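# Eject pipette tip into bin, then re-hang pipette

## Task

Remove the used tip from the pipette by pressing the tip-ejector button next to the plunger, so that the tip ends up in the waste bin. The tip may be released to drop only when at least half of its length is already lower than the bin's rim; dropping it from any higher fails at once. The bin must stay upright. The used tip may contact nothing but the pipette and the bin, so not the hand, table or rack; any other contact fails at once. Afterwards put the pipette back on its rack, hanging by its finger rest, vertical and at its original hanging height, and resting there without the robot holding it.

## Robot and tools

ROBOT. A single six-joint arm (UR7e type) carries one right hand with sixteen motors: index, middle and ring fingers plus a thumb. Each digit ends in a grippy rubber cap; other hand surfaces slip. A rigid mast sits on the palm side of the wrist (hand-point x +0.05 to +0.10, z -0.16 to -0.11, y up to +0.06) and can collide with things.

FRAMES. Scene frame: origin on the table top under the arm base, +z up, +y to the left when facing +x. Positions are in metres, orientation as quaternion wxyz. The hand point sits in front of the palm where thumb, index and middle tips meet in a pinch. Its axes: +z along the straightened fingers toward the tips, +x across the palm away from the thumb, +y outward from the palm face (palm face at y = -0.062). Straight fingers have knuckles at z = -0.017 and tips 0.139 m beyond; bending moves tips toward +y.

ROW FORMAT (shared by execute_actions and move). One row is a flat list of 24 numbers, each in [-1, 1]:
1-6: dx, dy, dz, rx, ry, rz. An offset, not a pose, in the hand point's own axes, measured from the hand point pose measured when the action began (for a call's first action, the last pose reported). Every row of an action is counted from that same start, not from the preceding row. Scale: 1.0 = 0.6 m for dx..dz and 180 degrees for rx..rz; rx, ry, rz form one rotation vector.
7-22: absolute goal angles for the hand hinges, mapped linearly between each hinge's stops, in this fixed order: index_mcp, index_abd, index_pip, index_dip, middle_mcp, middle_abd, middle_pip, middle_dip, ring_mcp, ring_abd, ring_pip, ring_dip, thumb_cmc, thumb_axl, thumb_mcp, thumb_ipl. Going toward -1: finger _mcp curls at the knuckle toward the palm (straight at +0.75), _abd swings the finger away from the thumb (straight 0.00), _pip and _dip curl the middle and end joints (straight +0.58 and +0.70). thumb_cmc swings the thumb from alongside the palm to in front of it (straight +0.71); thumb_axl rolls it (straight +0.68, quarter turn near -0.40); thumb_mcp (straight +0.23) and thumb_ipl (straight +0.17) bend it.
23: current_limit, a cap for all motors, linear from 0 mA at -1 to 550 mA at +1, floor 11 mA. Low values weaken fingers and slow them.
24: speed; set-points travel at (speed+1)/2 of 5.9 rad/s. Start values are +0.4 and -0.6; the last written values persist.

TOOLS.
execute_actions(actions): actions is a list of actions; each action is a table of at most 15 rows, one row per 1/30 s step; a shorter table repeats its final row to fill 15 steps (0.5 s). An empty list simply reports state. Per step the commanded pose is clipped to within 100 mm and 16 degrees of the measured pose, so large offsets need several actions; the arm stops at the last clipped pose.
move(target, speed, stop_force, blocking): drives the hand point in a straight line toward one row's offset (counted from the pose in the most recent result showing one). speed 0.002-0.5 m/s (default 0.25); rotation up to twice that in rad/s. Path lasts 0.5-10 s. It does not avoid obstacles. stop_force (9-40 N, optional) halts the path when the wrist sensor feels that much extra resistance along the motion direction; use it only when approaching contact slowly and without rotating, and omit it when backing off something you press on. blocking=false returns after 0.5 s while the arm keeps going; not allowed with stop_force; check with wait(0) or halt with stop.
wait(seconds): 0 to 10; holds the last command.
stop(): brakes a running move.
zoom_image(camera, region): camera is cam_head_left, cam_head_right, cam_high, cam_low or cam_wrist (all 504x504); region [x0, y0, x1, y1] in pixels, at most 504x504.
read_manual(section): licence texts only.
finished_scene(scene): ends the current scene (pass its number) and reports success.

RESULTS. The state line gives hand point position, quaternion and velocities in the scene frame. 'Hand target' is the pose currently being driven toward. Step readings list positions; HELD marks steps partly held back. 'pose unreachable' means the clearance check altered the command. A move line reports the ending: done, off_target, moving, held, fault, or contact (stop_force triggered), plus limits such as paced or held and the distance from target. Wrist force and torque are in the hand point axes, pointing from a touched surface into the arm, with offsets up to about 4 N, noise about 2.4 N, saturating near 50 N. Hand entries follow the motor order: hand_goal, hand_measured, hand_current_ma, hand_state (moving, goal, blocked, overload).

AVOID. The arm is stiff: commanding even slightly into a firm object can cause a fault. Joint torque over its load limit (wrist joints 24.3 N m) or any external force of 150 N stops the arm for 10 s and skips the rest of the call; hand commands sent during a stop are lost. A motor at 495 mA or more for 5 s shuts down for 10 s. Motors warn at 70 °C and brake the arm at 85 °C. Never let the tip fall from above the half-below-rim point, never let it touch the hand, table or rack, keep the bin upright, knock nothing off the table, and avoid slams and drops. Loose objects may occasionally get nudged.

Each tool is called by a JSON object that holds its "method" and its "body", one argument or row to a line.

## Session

{"method": "execute_actions", "body": {
  "actions": []
}}

Scene clock: 0.00 s.
end_effector_position=(+0.5705, -0.3648, +0.3783) hand_goal=(+0.754, +0.000, +0.576, +0.696, +0.754, +0.000, +0.576, +0.696, +0.754, +0.000, +0.576, +0.696, +0.714, +0.678, +0.226, +0.168) hand_measured=(+0.754, +0.000, +0.576, +0.696, +0.754, +0.000, +0.576, +0.696, +0.754, +0.000, +0.576, +0.696, +0.714, +0.678, +0.226, +0.168) hand_current_ma=(+0, +0, +0, +0, +0, +0, +0, +0, +0, +0, +0, +0, +0, +0, +0, +0) hand_state=(goal, goal, goal, goal, goal, goal, goal, goal, goal, goal, goal, goal, goal, goal, goal, goal) hand_current_limit=0.40 hand_speed=-0.60 end_effector_quat_wxyz=(-0.021, -0.550, +0.824, -0.134) end_effector_velocity=(-0.000, -0.000, -0.000) end_effector_angular_velocity=(+0.000, +0.001, -0.000)
Joint positions: [-0.662 -1.043  1.129 -1.901 -1.694  2.809]
Joint velocities: [-0.    -0.     0.     0.001 -0.    -0.   ]
Wrist force (N, on the end effector, along its own x y z axes, offset not removed): no reading
Wrist torque (N m, same axes, about the end effector's origin, offset not removed): no reading
Hand target: +0.570, -0.365, +0.378; -0.021, -0.550, +0.824, -0.134
camera_calibration (this result's frames):
cam_wrist: T_world_to_cam=[[-0.224622, 0.939974, -0.256893, 0.60288], [0.583114, 0.340878, 0.737414, -0.538235], [0.78072, 0.0158414, -0.624681, -0.0786115], [0, 0, 0, 1]] pos_world=[0.510646, -0.381974, 0.502671]

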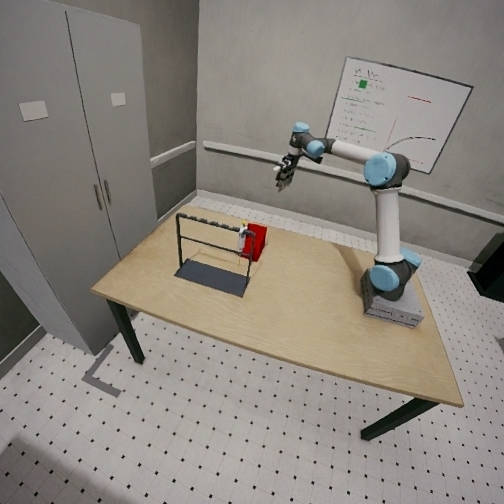

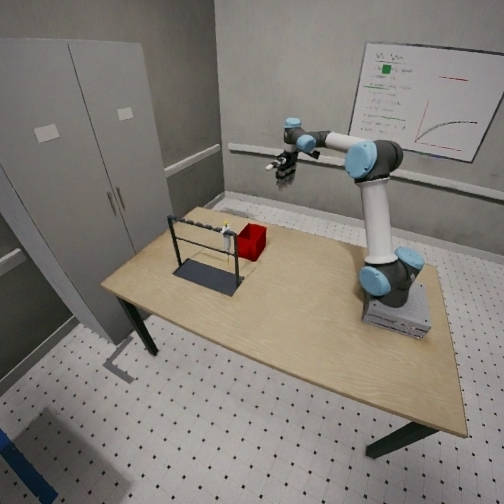

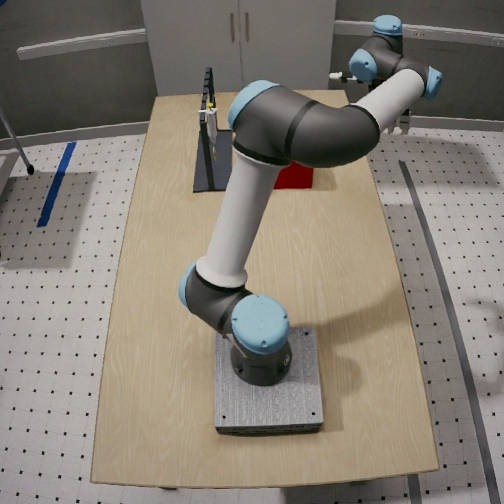

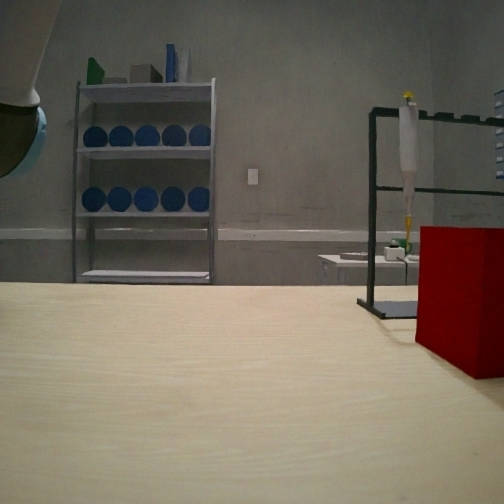

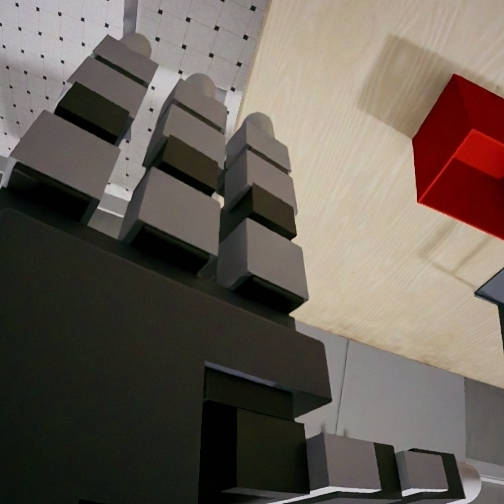

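{"method": "zoom_image", "body": {
  "camera": "cam_head_left",
  "region": [205, 205, 275, 275]
}}

{"method": "zoom_image", "body": {
  "camera": "cam_high",
  "region": [185, 85, 245, 145]
}}

{"method": "zoom_image", "body": {
  "camera": "cam_low",
  "region": [360, 70, 460, 240]
}}

{"method": "zoom_image", "body": {
  "camera": "cam_head_right",
  "region": [195, 195, 265, 265]
}}

Region (205, 205, 275, 275) of cam_head_left's 504x504 image, scaled by 7.200, with more detail than that image has.

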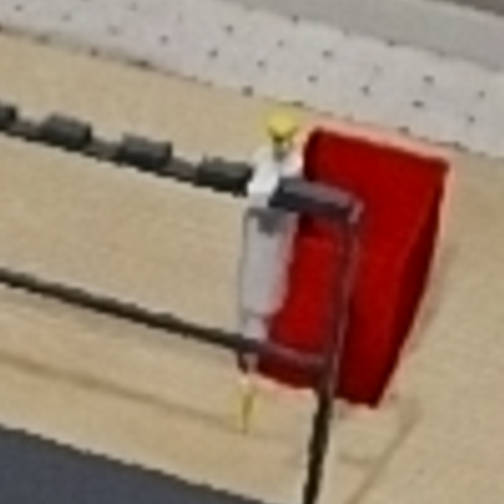

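Region (185, 85, 245, 145) of cam_high's 504x504 image, scaled by 8.400, with more detail than that image has.

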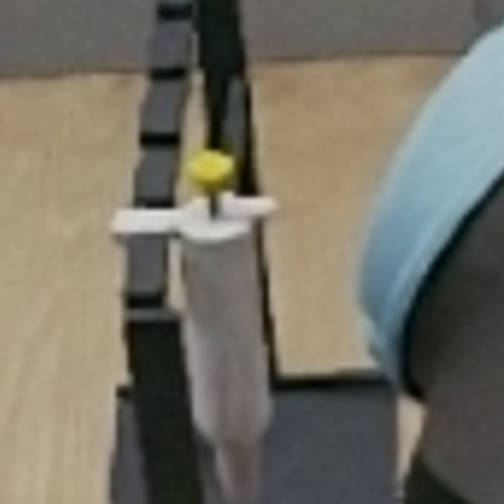

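Region (360, 70, 460, 240) of cam_low's 504x504 image, scaled by 2.965, with more detail than that image has; it fills the left 296 columns of this view, and the rest is white.

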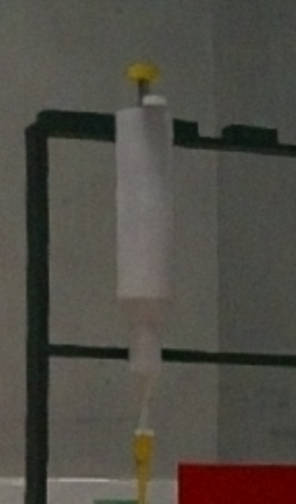

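Region (195, 195, 265, 265) of cam_head_right's 504x504 image, scaled by 7.200, with more detail than that image has.

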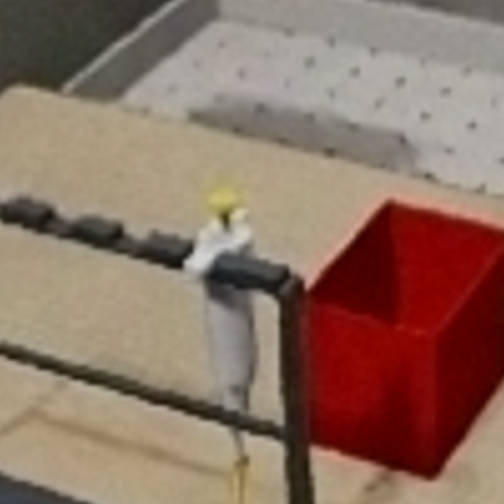

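{"method": "zoom_image", "body": {
  "camera": "cam_low",
  "region": [365, 85, 435, 155]
}}

{"method": "zoom_image", "body": {
  "camera": "cam_low",
  "region": [365, 145, 435, 215]
}}

{"method": "zoom_image", "body": {
  "camera": "cam_low",
  "region": [365, 200, 435, 270]
}}

Region (365, 85, 435, 155) of cam_low's 504x504 image, scaled by 7.200, with more detail than that image has.

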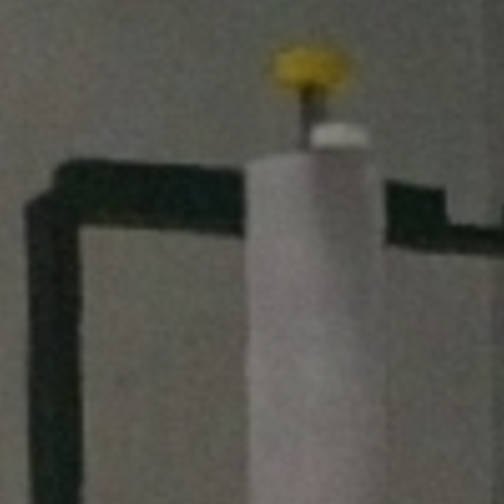

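Region (365, 145, 435, 215) of cam_low's 504x504 image, scaled by 7.200, with more detail than that image has.

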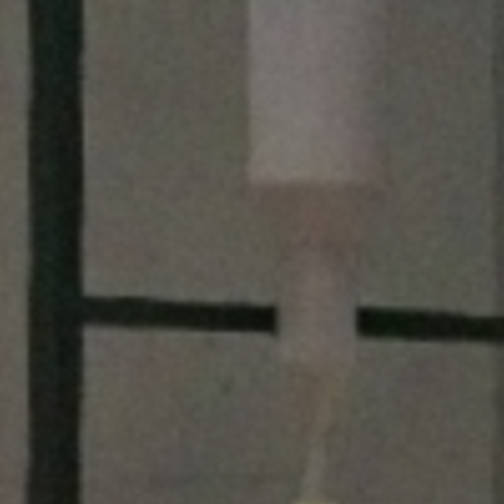

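Region (365, 200, 435, 270) of cam_low's 504x504 image, scaled by 7.200, with more detail than that image has.

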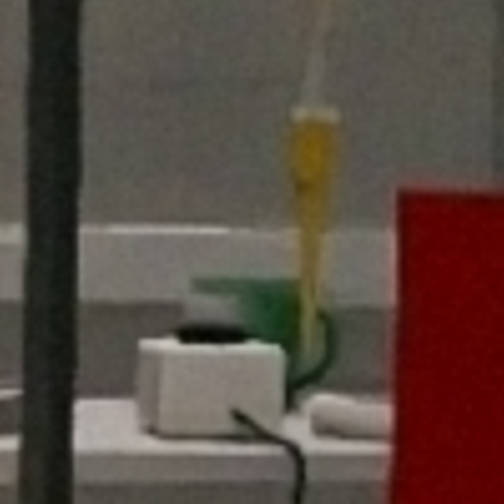

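{"method": "move", "body": {
  "target": [-0.8260,-0.0083,0.0676,0.1324,-0.4982,0.2648,-0.139,0,0.431,0.478,-0.139,0,0.431,0.478,1.0,0,0.9,0.9,0.714,0.678,0.226,0.168,0.75,-0.4],
  "speed": 0.4
}}

Scene clock: 123.03 s.
end_effector_position=(+0.7753, +0.0701, +0.2505) hand_goal=(-0.138, +0.000, +0.432, +0.478, -0.138, +0.000, +0.432, +0.478, +1.000, +0.000, +0.900, +0.900, +0.714, +0.678, +0.226, +0.168) hand_measured=(-0.136, -0.002, +0.434, +0.482, -0.134, -0.004, +0.434, +0.480, +0.998, -0.002, +0.898, +0.898, +0.714, +0.678, +0.224, +0.168) hand_current_ma=(+15, -13, +15, +15, +17, -14, +14, +15, -14, -11, -14, -14, -3, -4, -15, -2) hand_state=(goal, goal, goal, goal, goal, goal, goal, goal, goal, goal, goal, goal, goal, goal, goal, goal) hand_current_limit=0.75 hand_speed=-0.40 end_effector_quat_wxyz=(+0.694, -0.134, +0.694, +0.135) end_effector_velocity=(+0.002, +0.001, -0.002) end_effector_angular_velocity=(+0.009, -0.009, -0.007)
Joint positions: [-0.33  -0.48   1.489 -4.133 -0.809  4.699]
Joint velocities: [ 0.004  0.012 -0.011 -0.017 -0.01   0.016]
Wrist force (N, on the end effector, along its own x y z axes, offset not removed): [1.9 2.6 0.4]
Wrist torque (N m, same axes, about the end effector's origin, offset not removed): [0.35 -0.50 -0.17]
Hand target: +0.775, +0.070, +0.250; +0.694, -0.134, +0.694, +0.134
Off the commanded pose: 0.000 m, 0 deg.
move: done
camera_calibration (this result's frames):
cam_wrist: T_world_to_cam=[[-0.227659, 0.548462, 0.804587, -0.0288506], [-0.468178, -0.786163, 0.403432, 0.266056], [0.853804, -0.284845, 0.435755, -0.626453], [0, 0, 0, 1]] pos_world=[0.652861, 0.0465446, 0.188857]

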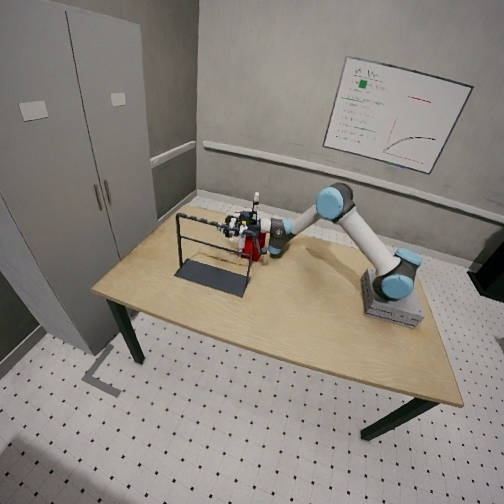

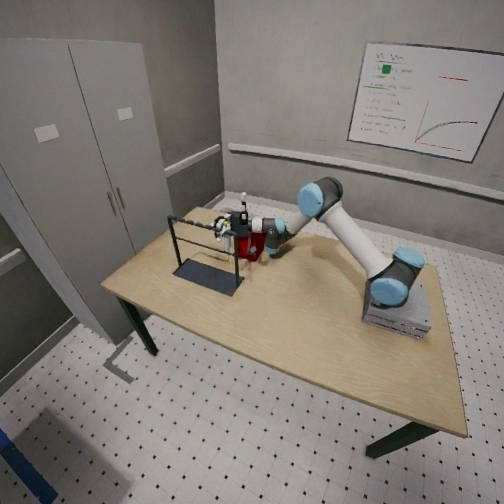

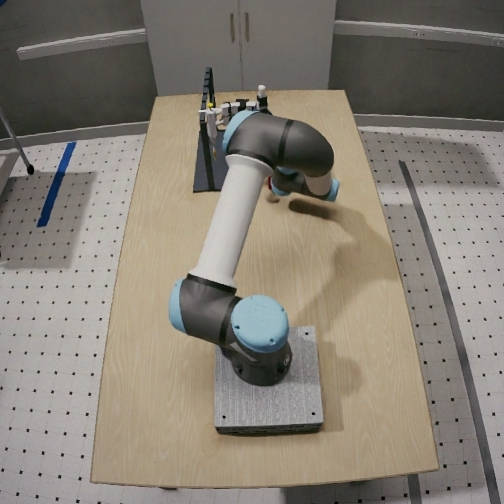

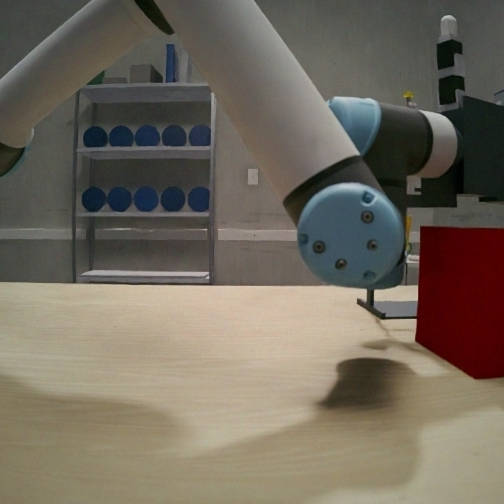

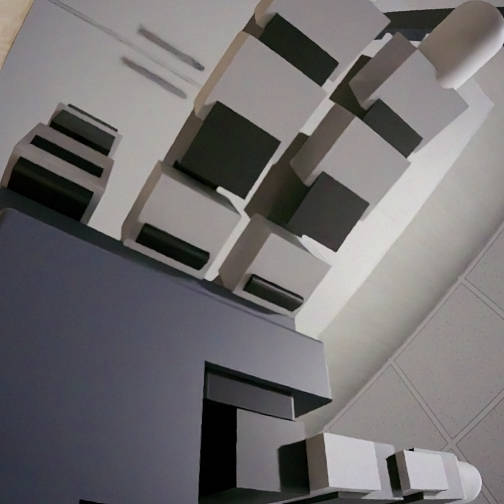

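{"method": "move", "body": {
  "target": [0.0058,0.1272,0.0390,0,0,0,-0.139,0,0.431,0.478,-0.139,0,0.431,0.478,1.0,0,0.9,0.9,0.714,0.678,0.226,0.168,0.75,-0.4],
  "speed": 0.12
}}

Scene clock: 133.73 s.
end_effector_position=(+0.7684, +0.1494, +0.2472) hand_goal=(-0.138, +0.000, +0.432, +0.478, -0.138, +0.000, +0.432, +0.478, +1.000, +0.000, +0.900, +0.900, +0.714, +0.678, +0.226, +0.168) hand_measured=(-0.136, -0.002, +0.434, +0.480, -0.136, -0.004, +0.434, +0.480, +0.998, -0.002, +0.898, +0.898, +0.714, +0.678, +0.224, +0.168) hand_current_ma=(+13, -13, +14, +15, +15, -14, +14, +15, -10, -11, -13, -14, -3, -4, -14, -2) hand_state=(goal, goal, goal, goal, goal, goal, goal, goal, goal, goal, goal, goal, goal, goal, goal, goal) hand_current_limit=0.75 hand_speed=-0.40 end_effector_quat_wxyz=(+0.694, -0.134, +0.694, +0.134) end_effector_velocity=(-0.000, +0.002, -0.000) end_effector_angular_velocity=(-0.002, -0.002, +0.001)
Joint positions: [-0.204 -0.49   1.535 -4.172 -0.936  4.701]
Joint velocities: [ 0.004  0.001 -0.001 -0.001 -0.003 -0.002]
Wrist force (N, on the end effector, along its own x y z axes, offset not removed): [3.7 0.5 -0.2]
Wrist torque (N m, same axes, about the end effector's origin, offset not removed): [0.02 -0.70 0.08]
Hand target: +0.768, +0.150, +0.247; +0.694, -0.134, +0.694, +0.134
Off the commanded pose: 0.000 m, 0 deg.
move: done
camera_calibration (this result's frames):
cam_wrist: T_world_to_cam=[[-0.227783, 0.548509, 0.80452, -0.0711272], [-0.468217, -0.786147, 0.403417, 0.326574], [0.853749, -0.284799, 0.435893, -0.596547], [0, 0, 0, 1]] pos_world=[0.646007, 0.125853, 0.185508]

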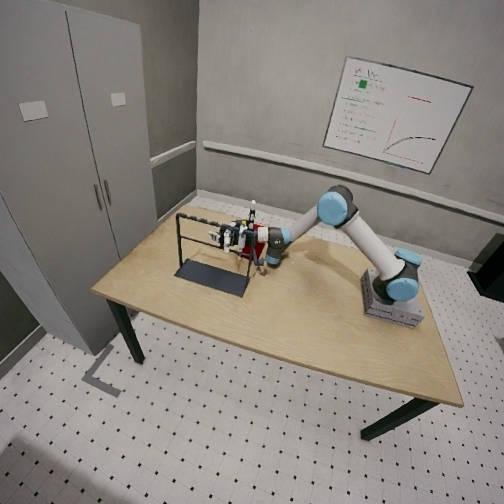

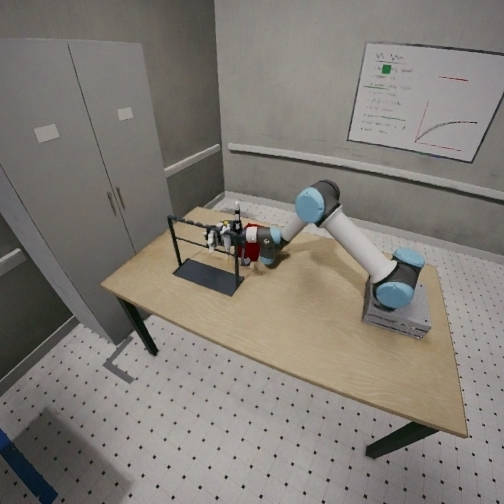

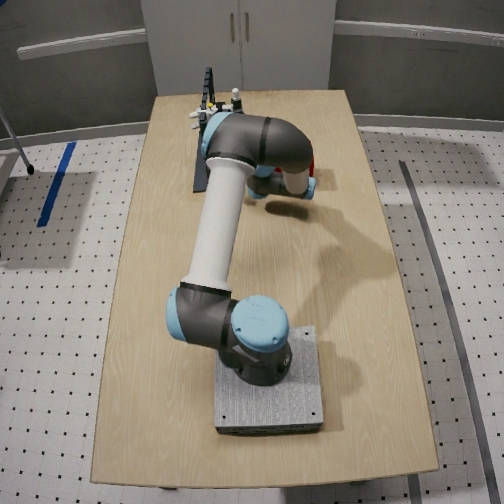

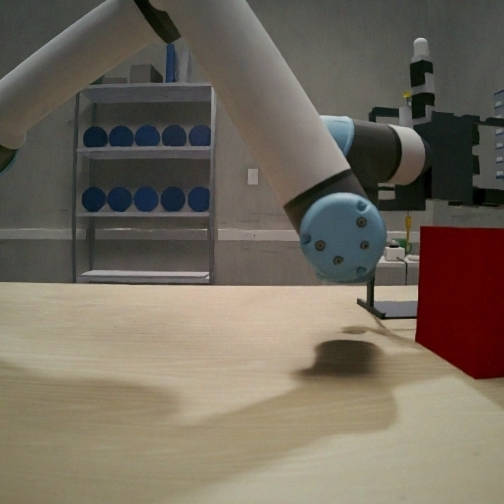

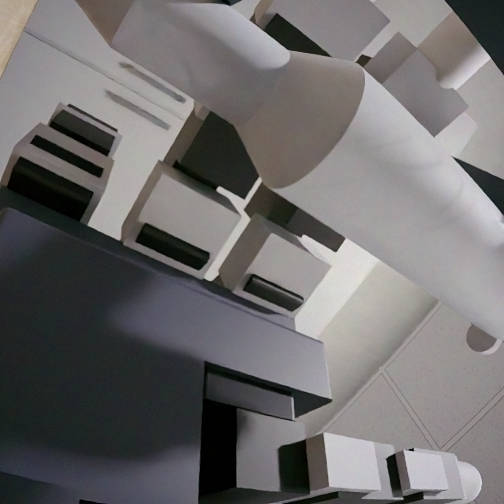

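{"method": "zoom_image", "body": {
  "camera": "cam_wrist",
  "region": [230, 40, 410, 220]
}}

{"method": "zoom_image", "body": {
  "camera": "cam_wrist",
  "region": [384, 250, 504, 370]
}}

{"method": "zoom_image", "body": {
  "camera": "cam_wrist",
  "region": [354, 0, 504, 250]
}}

Region (230, 40, 410, 220) of cam_wrist's 504x504 image, scaled by 2.800, with more detail than that image has.

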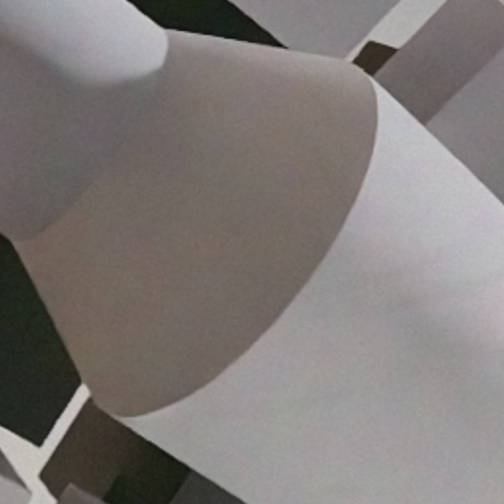

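Region (384, 250, 504, 370) of cam_wrist's 504x504 image, scaled by 4.200, with more detail than that image has.

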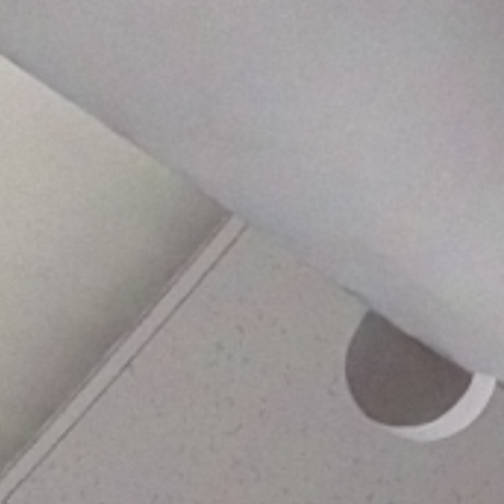

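Region (354, 0, 504, 250) of cam_wrist's 504x504 image, scaled by 2.016, with more detail than that image has; it fills the left 302 columns of this view, and the rest is white.

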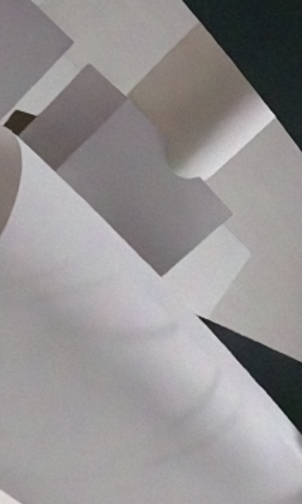

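{"method": "move", "body": {
  "target": [0.0003,0.0763,0.0048,0,0,0,-0.258,0,0.21,-0.69,-0.258,0,0.21,-0.69,1.0,0,0.9,0.9,0.714,0.678,0.226,0.168,0.75,-0.6],
  "speed": 0.06
}}

Scene clock: 241.20 s.
end_effector_position=(+0.7540, +0.1929, +0.2470) hand_goal=(-0.258, +0.000, +0.210, -0.690, -0.258, +0.000, +0.210, -0.690, +1.000, +0.000, +0.900, +0.900, +0.714, +0.678, +0.226, +0.168) hand_measured=(-0.256, -0.002, +0.212, -0.688, -0.256, -0.004, +0.212, -0.688, +0.998, -0.002, +0.898, +0.898, +0.714, +0.678, +0.224, +0.168) hand_current_ma=(+12, -13, +14, +15, +13, -14, +14, +15, -10, -11, -13, -14, -3, -4, -14, -2) hand_state=(goal, goal, goal, goal, goal, goal, goal, goal, goal, goal, goal, goal, goal, goal, goal, goal) hand_current_limit=0.75 hand_speed=-0.60 end_effector_quat_wxyz=(+0.694, -0.134, +0.694, +0.134) end_effector_velocity=(-0.000, +0.001, -0.000) end_effector_angular_velocity=(-0.001, +0.000, +0.000)
Joint positions: [-0.135 -0.505  1.583 -4.205 -1.005  4.703]
Joint velocities: [ 0.001  0.     0.001 -0.    -0.    -0.001]
Wrist force (N, on the end effector, along its own x y z axes, offset not removed): [1.3 1.3 -0.6]
Wrist torque (N m, same axes, about the end effector's origin, offset not removed): [0.14 -0.35 -0.19]
Hand target: +0.754, +0.193, +0.247; +0.694, -0.134, +0.694, +0.134
Off the commanded pose: 0.000 m, 0 deg.
move: done
camera_calibration (this result's frames):
cam_wrist: T_world_to_cam=[[-0.227782, 0.548521, 0.804512, -0.0981653], [-0.468216, -0.786141, 0.40343, 0.354075], [0.85375, -0.284791, 0.435895, -0.571747], [0, 0, 0, 1]] pos_world=[0.631552, 0.16937, 0.185353]

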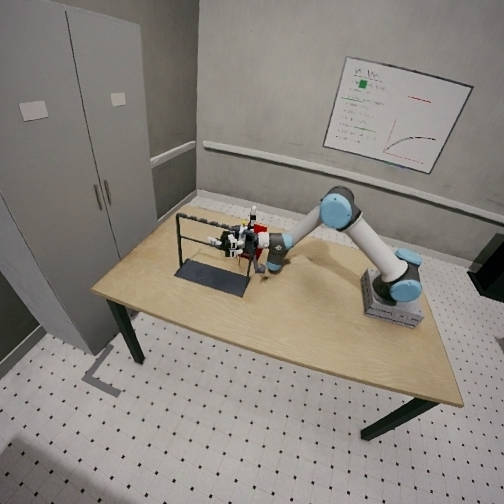

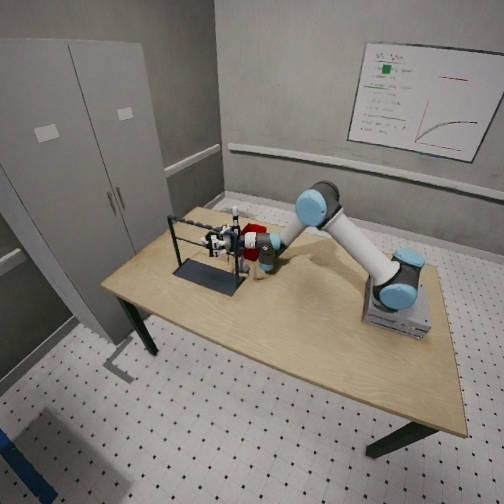

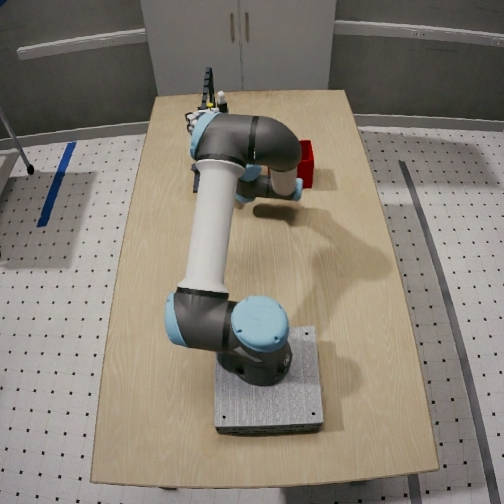

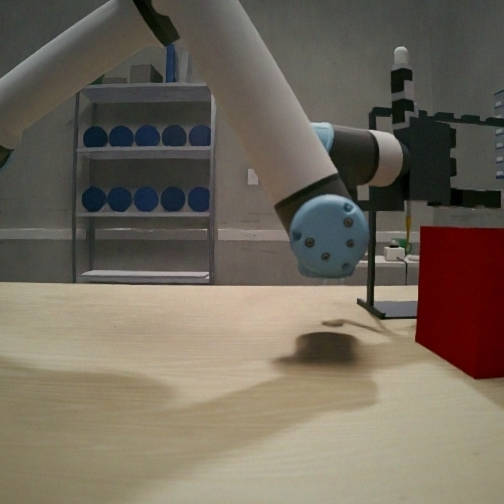

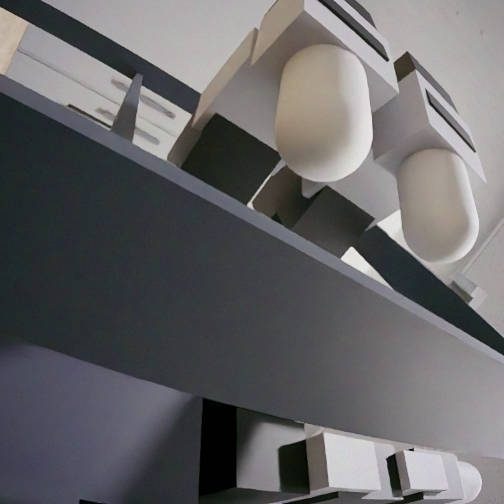

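{"method": "execute_actions", "body": {
  "actions": [
    [[0,0,0,0,0,0,-0.262,0,-0.185,-0.695,-0.262,0,-0.185,-0.695,1.0,0,0.9,0.9,0.714,0.678,0.226,0.168,0.75,-0.6]]
  ]
}}

Scene clock: 259.80 s.
end_effector_position=(+0.7540, +0.1929, +0.2470) hand_goal=(-0.262, +0.000, -0.184, -0.694, -0.262, +0.000, -0.184, -0.694, +1.000, +0.000, +0.900, +0.900, +0.714, +0.678, +0.226, +0.168) hand_measured=(-0.256, -0.002, -0.152, -0.686, -0.254, -0.004, -0.154, -0.686, +0.998, -0.002, +0.898, +0.898, +0.714, +0.678, +0.224, +0.168) hand_current_ma=(+39, -13, +161, +39, +48, -14, +168, +39, -10, -11, -13, -14, -3, -4, -14, -2) hand_state=(moving, goal, moving, moving, moving, goal, moving, moving, goal, goal, goal, goal, goal, goal, goal, goal) hand_current_limit=0.75 hand_speed=-0.60 end_effector_quat_wxyz=(+0.694, -0.134, +0.694, +0.134) end_effector_velocity=(+0.000, -0.001, +0.001) end_effector_angular_velocity=(+0.000, -0.001, -0.002)
Joint positions: [-0.135 -0.505  1.583 -4.205 -1.005  4.703]
Joint velocities: [-0.    -0.001 -0.     0.001 -0.001  0.   ]
Wrist force (N, on the end effector, along its own x y z axes, offset not removed): [-2.0 1.8 0.9]
Wrist torque (N m, same axes, about the end effector's origin, offset not removed): [0.18 -0.14 -0.35]
Hand target: +0.754, +0.193, +0.247; +0.694, -0.134, +0.694, +0.134
Off the commanded pose: 0.000 m, 0 deg.
Step readings (end_effector_position):
0: (+0.7540, +0.1929, +0.2470)
1: (+0.7540, +0.1929, +0.2470)
2: (+0.7540, +0.1929, +0.2470)
4: (+0.7540, +0.1929, +0.2470)
8: (+0.7540, +0.1929, +0.2470)
15: end_effector_position above
camera_calibration (this result's frames):
cam_wrist: T_world_to_cam=[[-0.227782, 0.548518, 0.804515, -0.0981743], [-0.468217, -0.786143, 0.403426, 0.354083], [0.85375, -0.284794, 0.435894, -0.571741], [0, 0, 0, 1]] pos_world=[0.631549, 0.169382, 0.185355]

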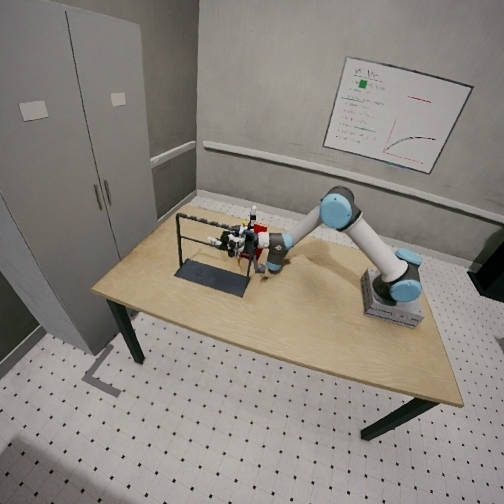

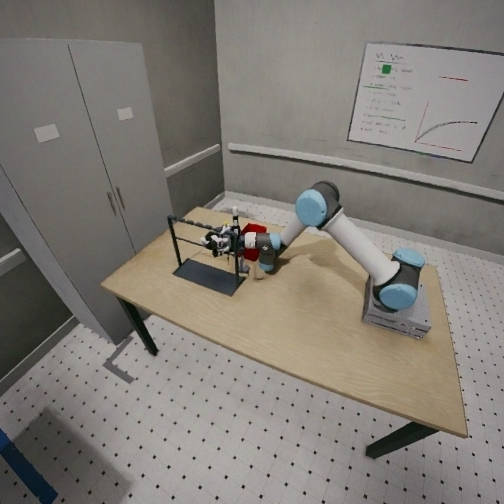

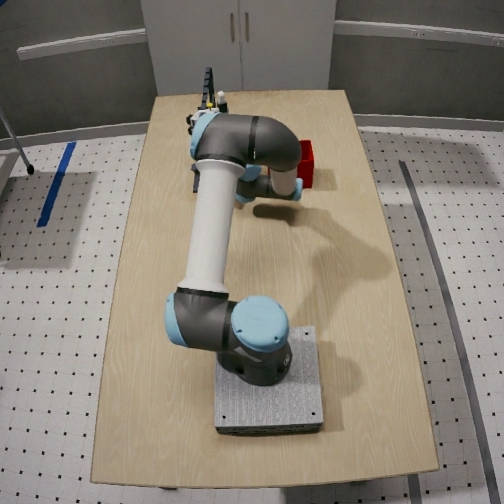

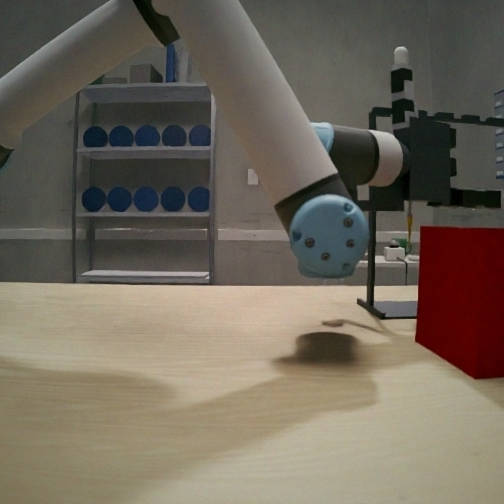

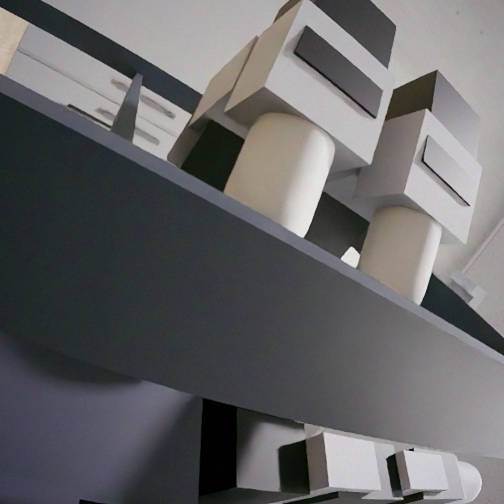

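{"method": "execute_actions", "body": {
  "actions": [
    [[0,0,0,0,0,0,-0.325,0,-0.238,-0.765,-0.325,0,-0.235,-0.765,1.0,0,0.9,0.9,0.714,0.678,0.226,0.168,0.75,-0.8],[0,0,0,0,0,0,-0.325,0,-0.238,-0.765,-0.325,0,-0.235,-0.765,1.0,0,0.9,0.9,0.714,0.678,0.226,0.168,0.75,-0.8],[0,0,0,0,0,0,-0.325,0,-0.238,-0.765,-0.325,0,-0.235,-0.765,1.0,0,0.9,0.9,0.714,0.678,0.226,0.168,0.75,-0.8],[0,0,0,0,0,0,-0.325,0,-0.238,-0.765,-0.325,0,-0.235,-0.765,1.0,0,0.9,0.9,0.714,0.678,0.226,0.168,0.75,-0.8],[0,0,0,0,0,0,-0.325,0,-0.238,-0.765,-0.325,0,-0.235,-0.765,1.0,0,0.9,0.9,0.714,0.678,0.226,0.168,0.75,-0.8],[-0.0005,0,0,0,0,0,-0.325,0,-0.238,-0.765,-0.325,0,-0.235,-0.765,1.0,0,0.9,0.9,0.714,0.678,0.226,0.168,0.75,-0.8],[-0.0017,0,0,0,0,0,-0.325,0,-0.238,-0.765,-0.325,0,-0.235,-0.765,1.0,0,0.9,0.9,0.714,0.678,0.226,0.168,0.75,-0.8],[-0.0034,0,0,0,0,0,-0.325,0,-0.238,-0.765,-0.325,0,-0.235,-0.765,1.0,0,0.9,0.9,0.714,0.678,0.226,0.168,0.75,-0.8],[-0.0053,0,0,0,0,0,-0.325,0,-0.238,-0.765,-0.325,0,-0.235,-0.765,1.0,0,0.9,0.9,0.714,0.678,0.226,0.168,0.75,-0.8],[-0.0072,0,0,0,0,0,-0.325,0,-0.238,-0.765,-0.325,0,-0.235,-0.765,1.0,0,0.9,0.9,0.714,0.678,0.226,0.168,0.75,-0.8],[-0.0090,0,0,0,0,0,-0.325,0,-0.238,-0.765,-0.325,0,-0.235,-0.765,1.0,0,0.9,0.9,0.714,0.678,0.226,0.168,0.75,-0.8],[-0.0104,0,0,0,0,0,-0.325,0,-0.238,-0.765,-0.325,0,-0.235,-0.765,1.0,0,0.9,0.9,0.714,0.678,0.226,0.168,0.75,-0.8],[-0.0113,0,0,0,0,0,-0.325,0,-0.238,-0.765,-0.325,0,-0.235,-0.765,1.0,0,0.9,0.9,0.714,0.678,0.226,0.168,0.75,-0.8],[-0.0117,0,0,0,0,0,-0.325,0,-0.238,-0.765,-0.325,0,-0.235,-0.765,1.0,0,0.9,0.9,0.714,0.678,0.226,0.168,0.75,-0.8]]
  ]
}}

Scene clock: 292.37 s.
end_effector_position=(+0.7540, +0.1929, +0.2520) hand_goal=(-0.324, +0.000, -0.238, -0.764, -0.324, +0.000, -0.234, -0.764, +1.000, +0.000, +0.900, +0.900, +0.714, +0.678, +0.226, +0.168) hand_measured=(-0.260, -0.002, -0.156, -0.694, -0.254, -0.004, -0.160, -0.692, +0.998, -0.002, +0.898, +0.898, +0.714, +0.678, +0.224, +0.168) hand_current_ma=(+369, -13, +410, +357, +370, -14, +398, +368, -10, -11, -13, -14, -3, -4, -14, -2) hand_state=(blocked, goal, blocked, blocked, blocked, goal, blocked, blocked, goal, goal, goal, goal, goal, goal, goal, goal) hand_current_limit=0.75 hand_speed=-0.80 end_effector_quat_wxyz=(+0.694, -0.134, +0.694, +0.134) end_effector_velocity=(+0.000, -0.000, +0.020) end_effector_angular_velocity=(-0.001, -0.002, -0.000)
Joint positions: [-0.135 -0.515  1.587 -4.198 -1.005  4.703]
Joint velocities: [-0.    -0.041  0.014  0.025  0.    -0.   ]
Wrist force (N, on the end effector, along its own x y z axes, offset not removed): [3.2 2.2 2.6]
Wrist torque (N m, same axes, about the end effector's origin, offset not removed): [0.18 -0.73 0.13]
Hand target: +0.754, +0.193, +0.254; +0.694, -0.134, +0.694, +0.134
Off the commanded pose: 0.002 m, 0 deg.
Step readings (end_effector_position):
0: (+0.7540, +0.1929, +0.2470)
1: (+0.7540, +0.1929, +0.2470)
2: (+0.7540, +0.1929, +0.2470)
4: (+0.7540, +0.1929, +0.2470)
8: (+0.7540, +0.1929, +0.2473)
15: end_effector_position above
camera_calibration (this result's frames):
cam_wrist: T_world_to_cam=[[-0.227896, 0.548538, 0.804468, -0.102079], [-0.468273, -0.786133, 0.40338, 0.352076], [0.853688, -0.284782, 0.436022, -0.573942], [0, 0, 0, 1]] pos_world=[0.631572, 0.169324, 0.19035]

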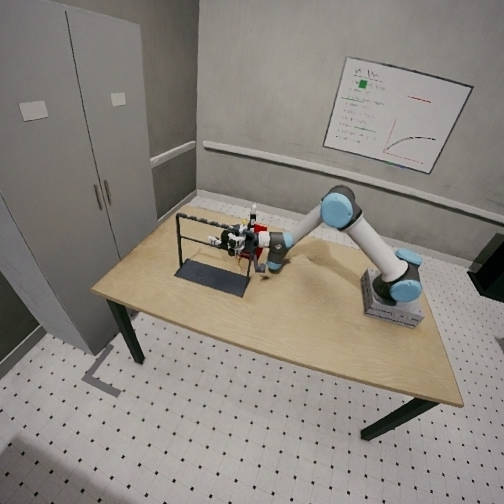

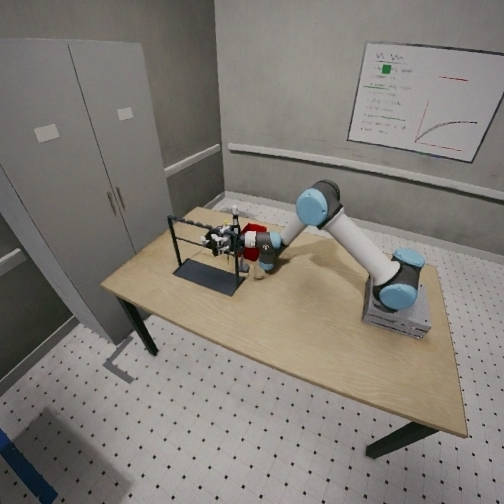

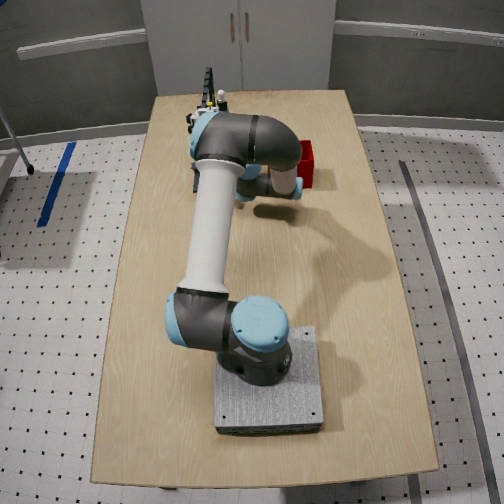

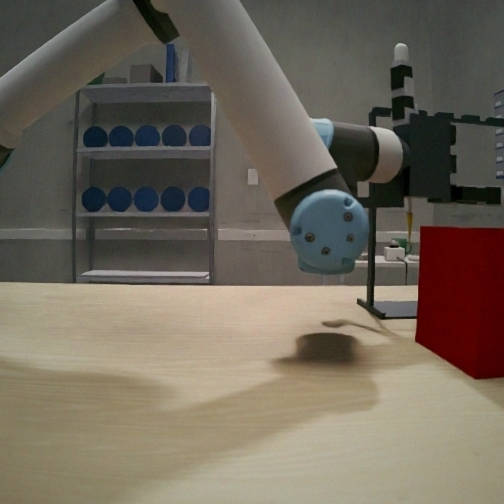

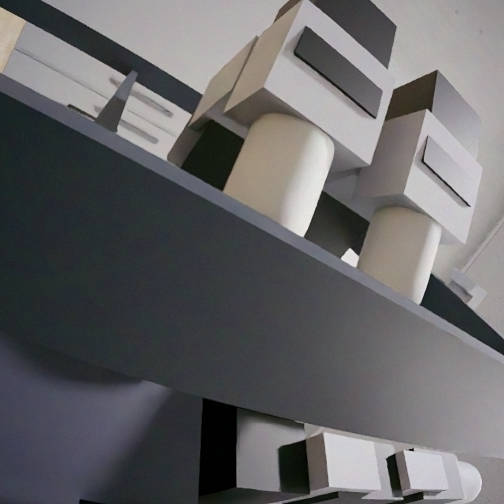

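{"method": "move", "body": {
  "target": [-0.0033,-0.1159,-0.0465,0,0,0,-0.325,0,-0.238,-0.765,-0.325,0,-0.238,-0.765,1.0,0,0.9,0.9,0.714,0.678,0.226,0.168,0.75,-0.8],
  "speed": 0.1
}}

{"method": "zoom_image", "body": {
  "camera": "cam_wrist",
  "region": [324, 260, 504, 440]
}}

Scene clock: 341.23 s.
end_effector_position=(+0.7541, +0.1181, +0.2540) hand_goal=(-0.324, +0.000, -0.238, -0.764, -0.324, +0.000, -0.238, -0.764, +1.000, +0.000, +0.900, +0.900, +0.714, +0.678, +0.226, +0.168) hand_measured=(-0.260, -0.002, -0.156, -0.694, -0.254, -0.004, -0.160, -0.692, +0.998, -0.002, +0.898, +0.898, +0.714, +0.678, +0.224, +0.168) hand_current_ma=(+369, -13, +410, +357, +370, -14, +420, +368, -10, -11, -13, -14, -3, -4, -14, -2) hand_state=(blocked, goal, blocked, blocked, blocked, goal, blocked, blocked, goal, goal, goal, goal, goal, goal, goal, goal) hand_current_limit=0.75 hand_speed=-0.80 end_effector_quat_wxyz=(+0.694, -0.134, +0.694, +0.134) end_effector_velocity=(-0.000, -0.002, -0.001) end_effector_angular_velocity=(-0.000, +0.001, +0.001)
Joint positions: [-0.264 -0.519  1.585 -4.191 -0.876  4.7  ]
Joint velocities: [-0.003  0.001  0.     0.     0.004 -0.001]
Wrist force (N, on the end effector, along its own x y z axes, offset not removed): [1.3 4.9 -1.4]
Wrist torque (N m, same axes, about the end effector's origin, offset not removed): [0.66 -0.28 -0.06]
Hand target: +0.754, +0.118, +0.254; +0.694, -0.134, +0.694, +0.134
Off the commanded pose: 0.000 m, 0 deg.
move: done
camera_calibration (this result's frames):
cam_wrist: T_world_to_cam=[[-0.227894, 0.548519, 0.804482, -0.0626344], [-0.468292, -0.786136, 0.403353, 0.292619], [0.853678, -0.284811, 0.436023, -0.596209], [0, 0, 0, 1]] pos_world=[0.631728, 0.094588, 0.19232]

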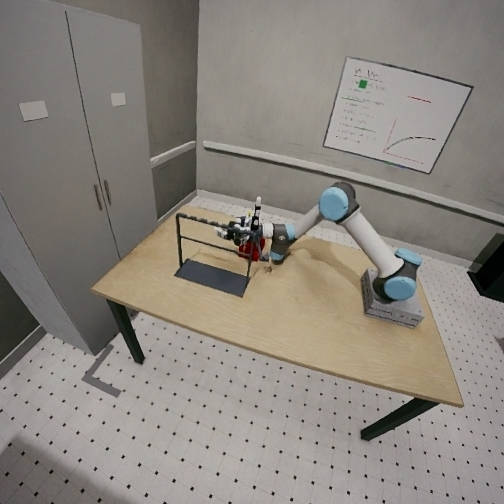

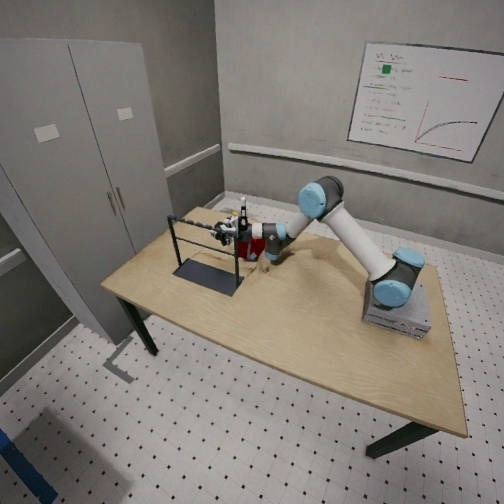

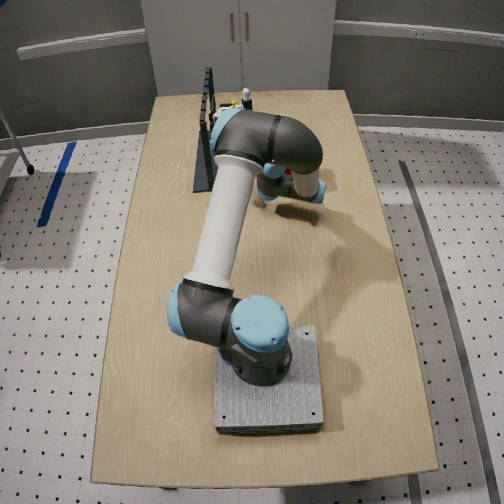

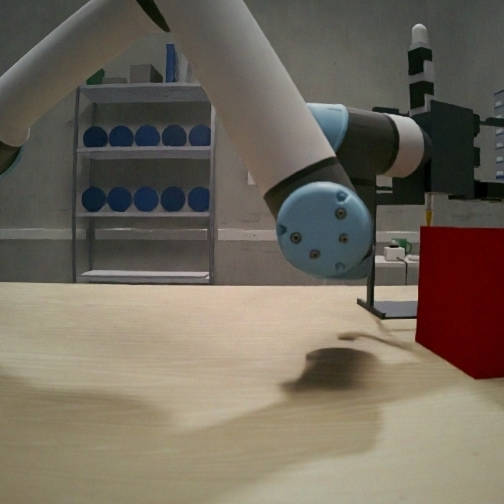

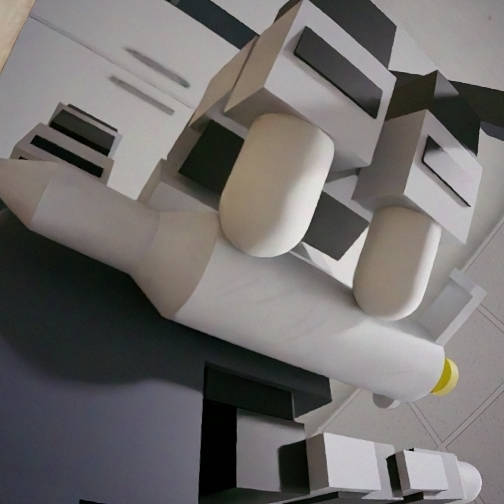

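Region (324, 260, 504, 440) of cam_wrist's 504x504 image, scaled by 2.800, with more detail than that image has.

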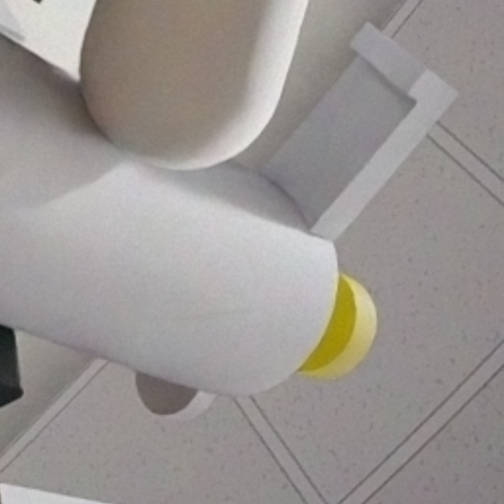

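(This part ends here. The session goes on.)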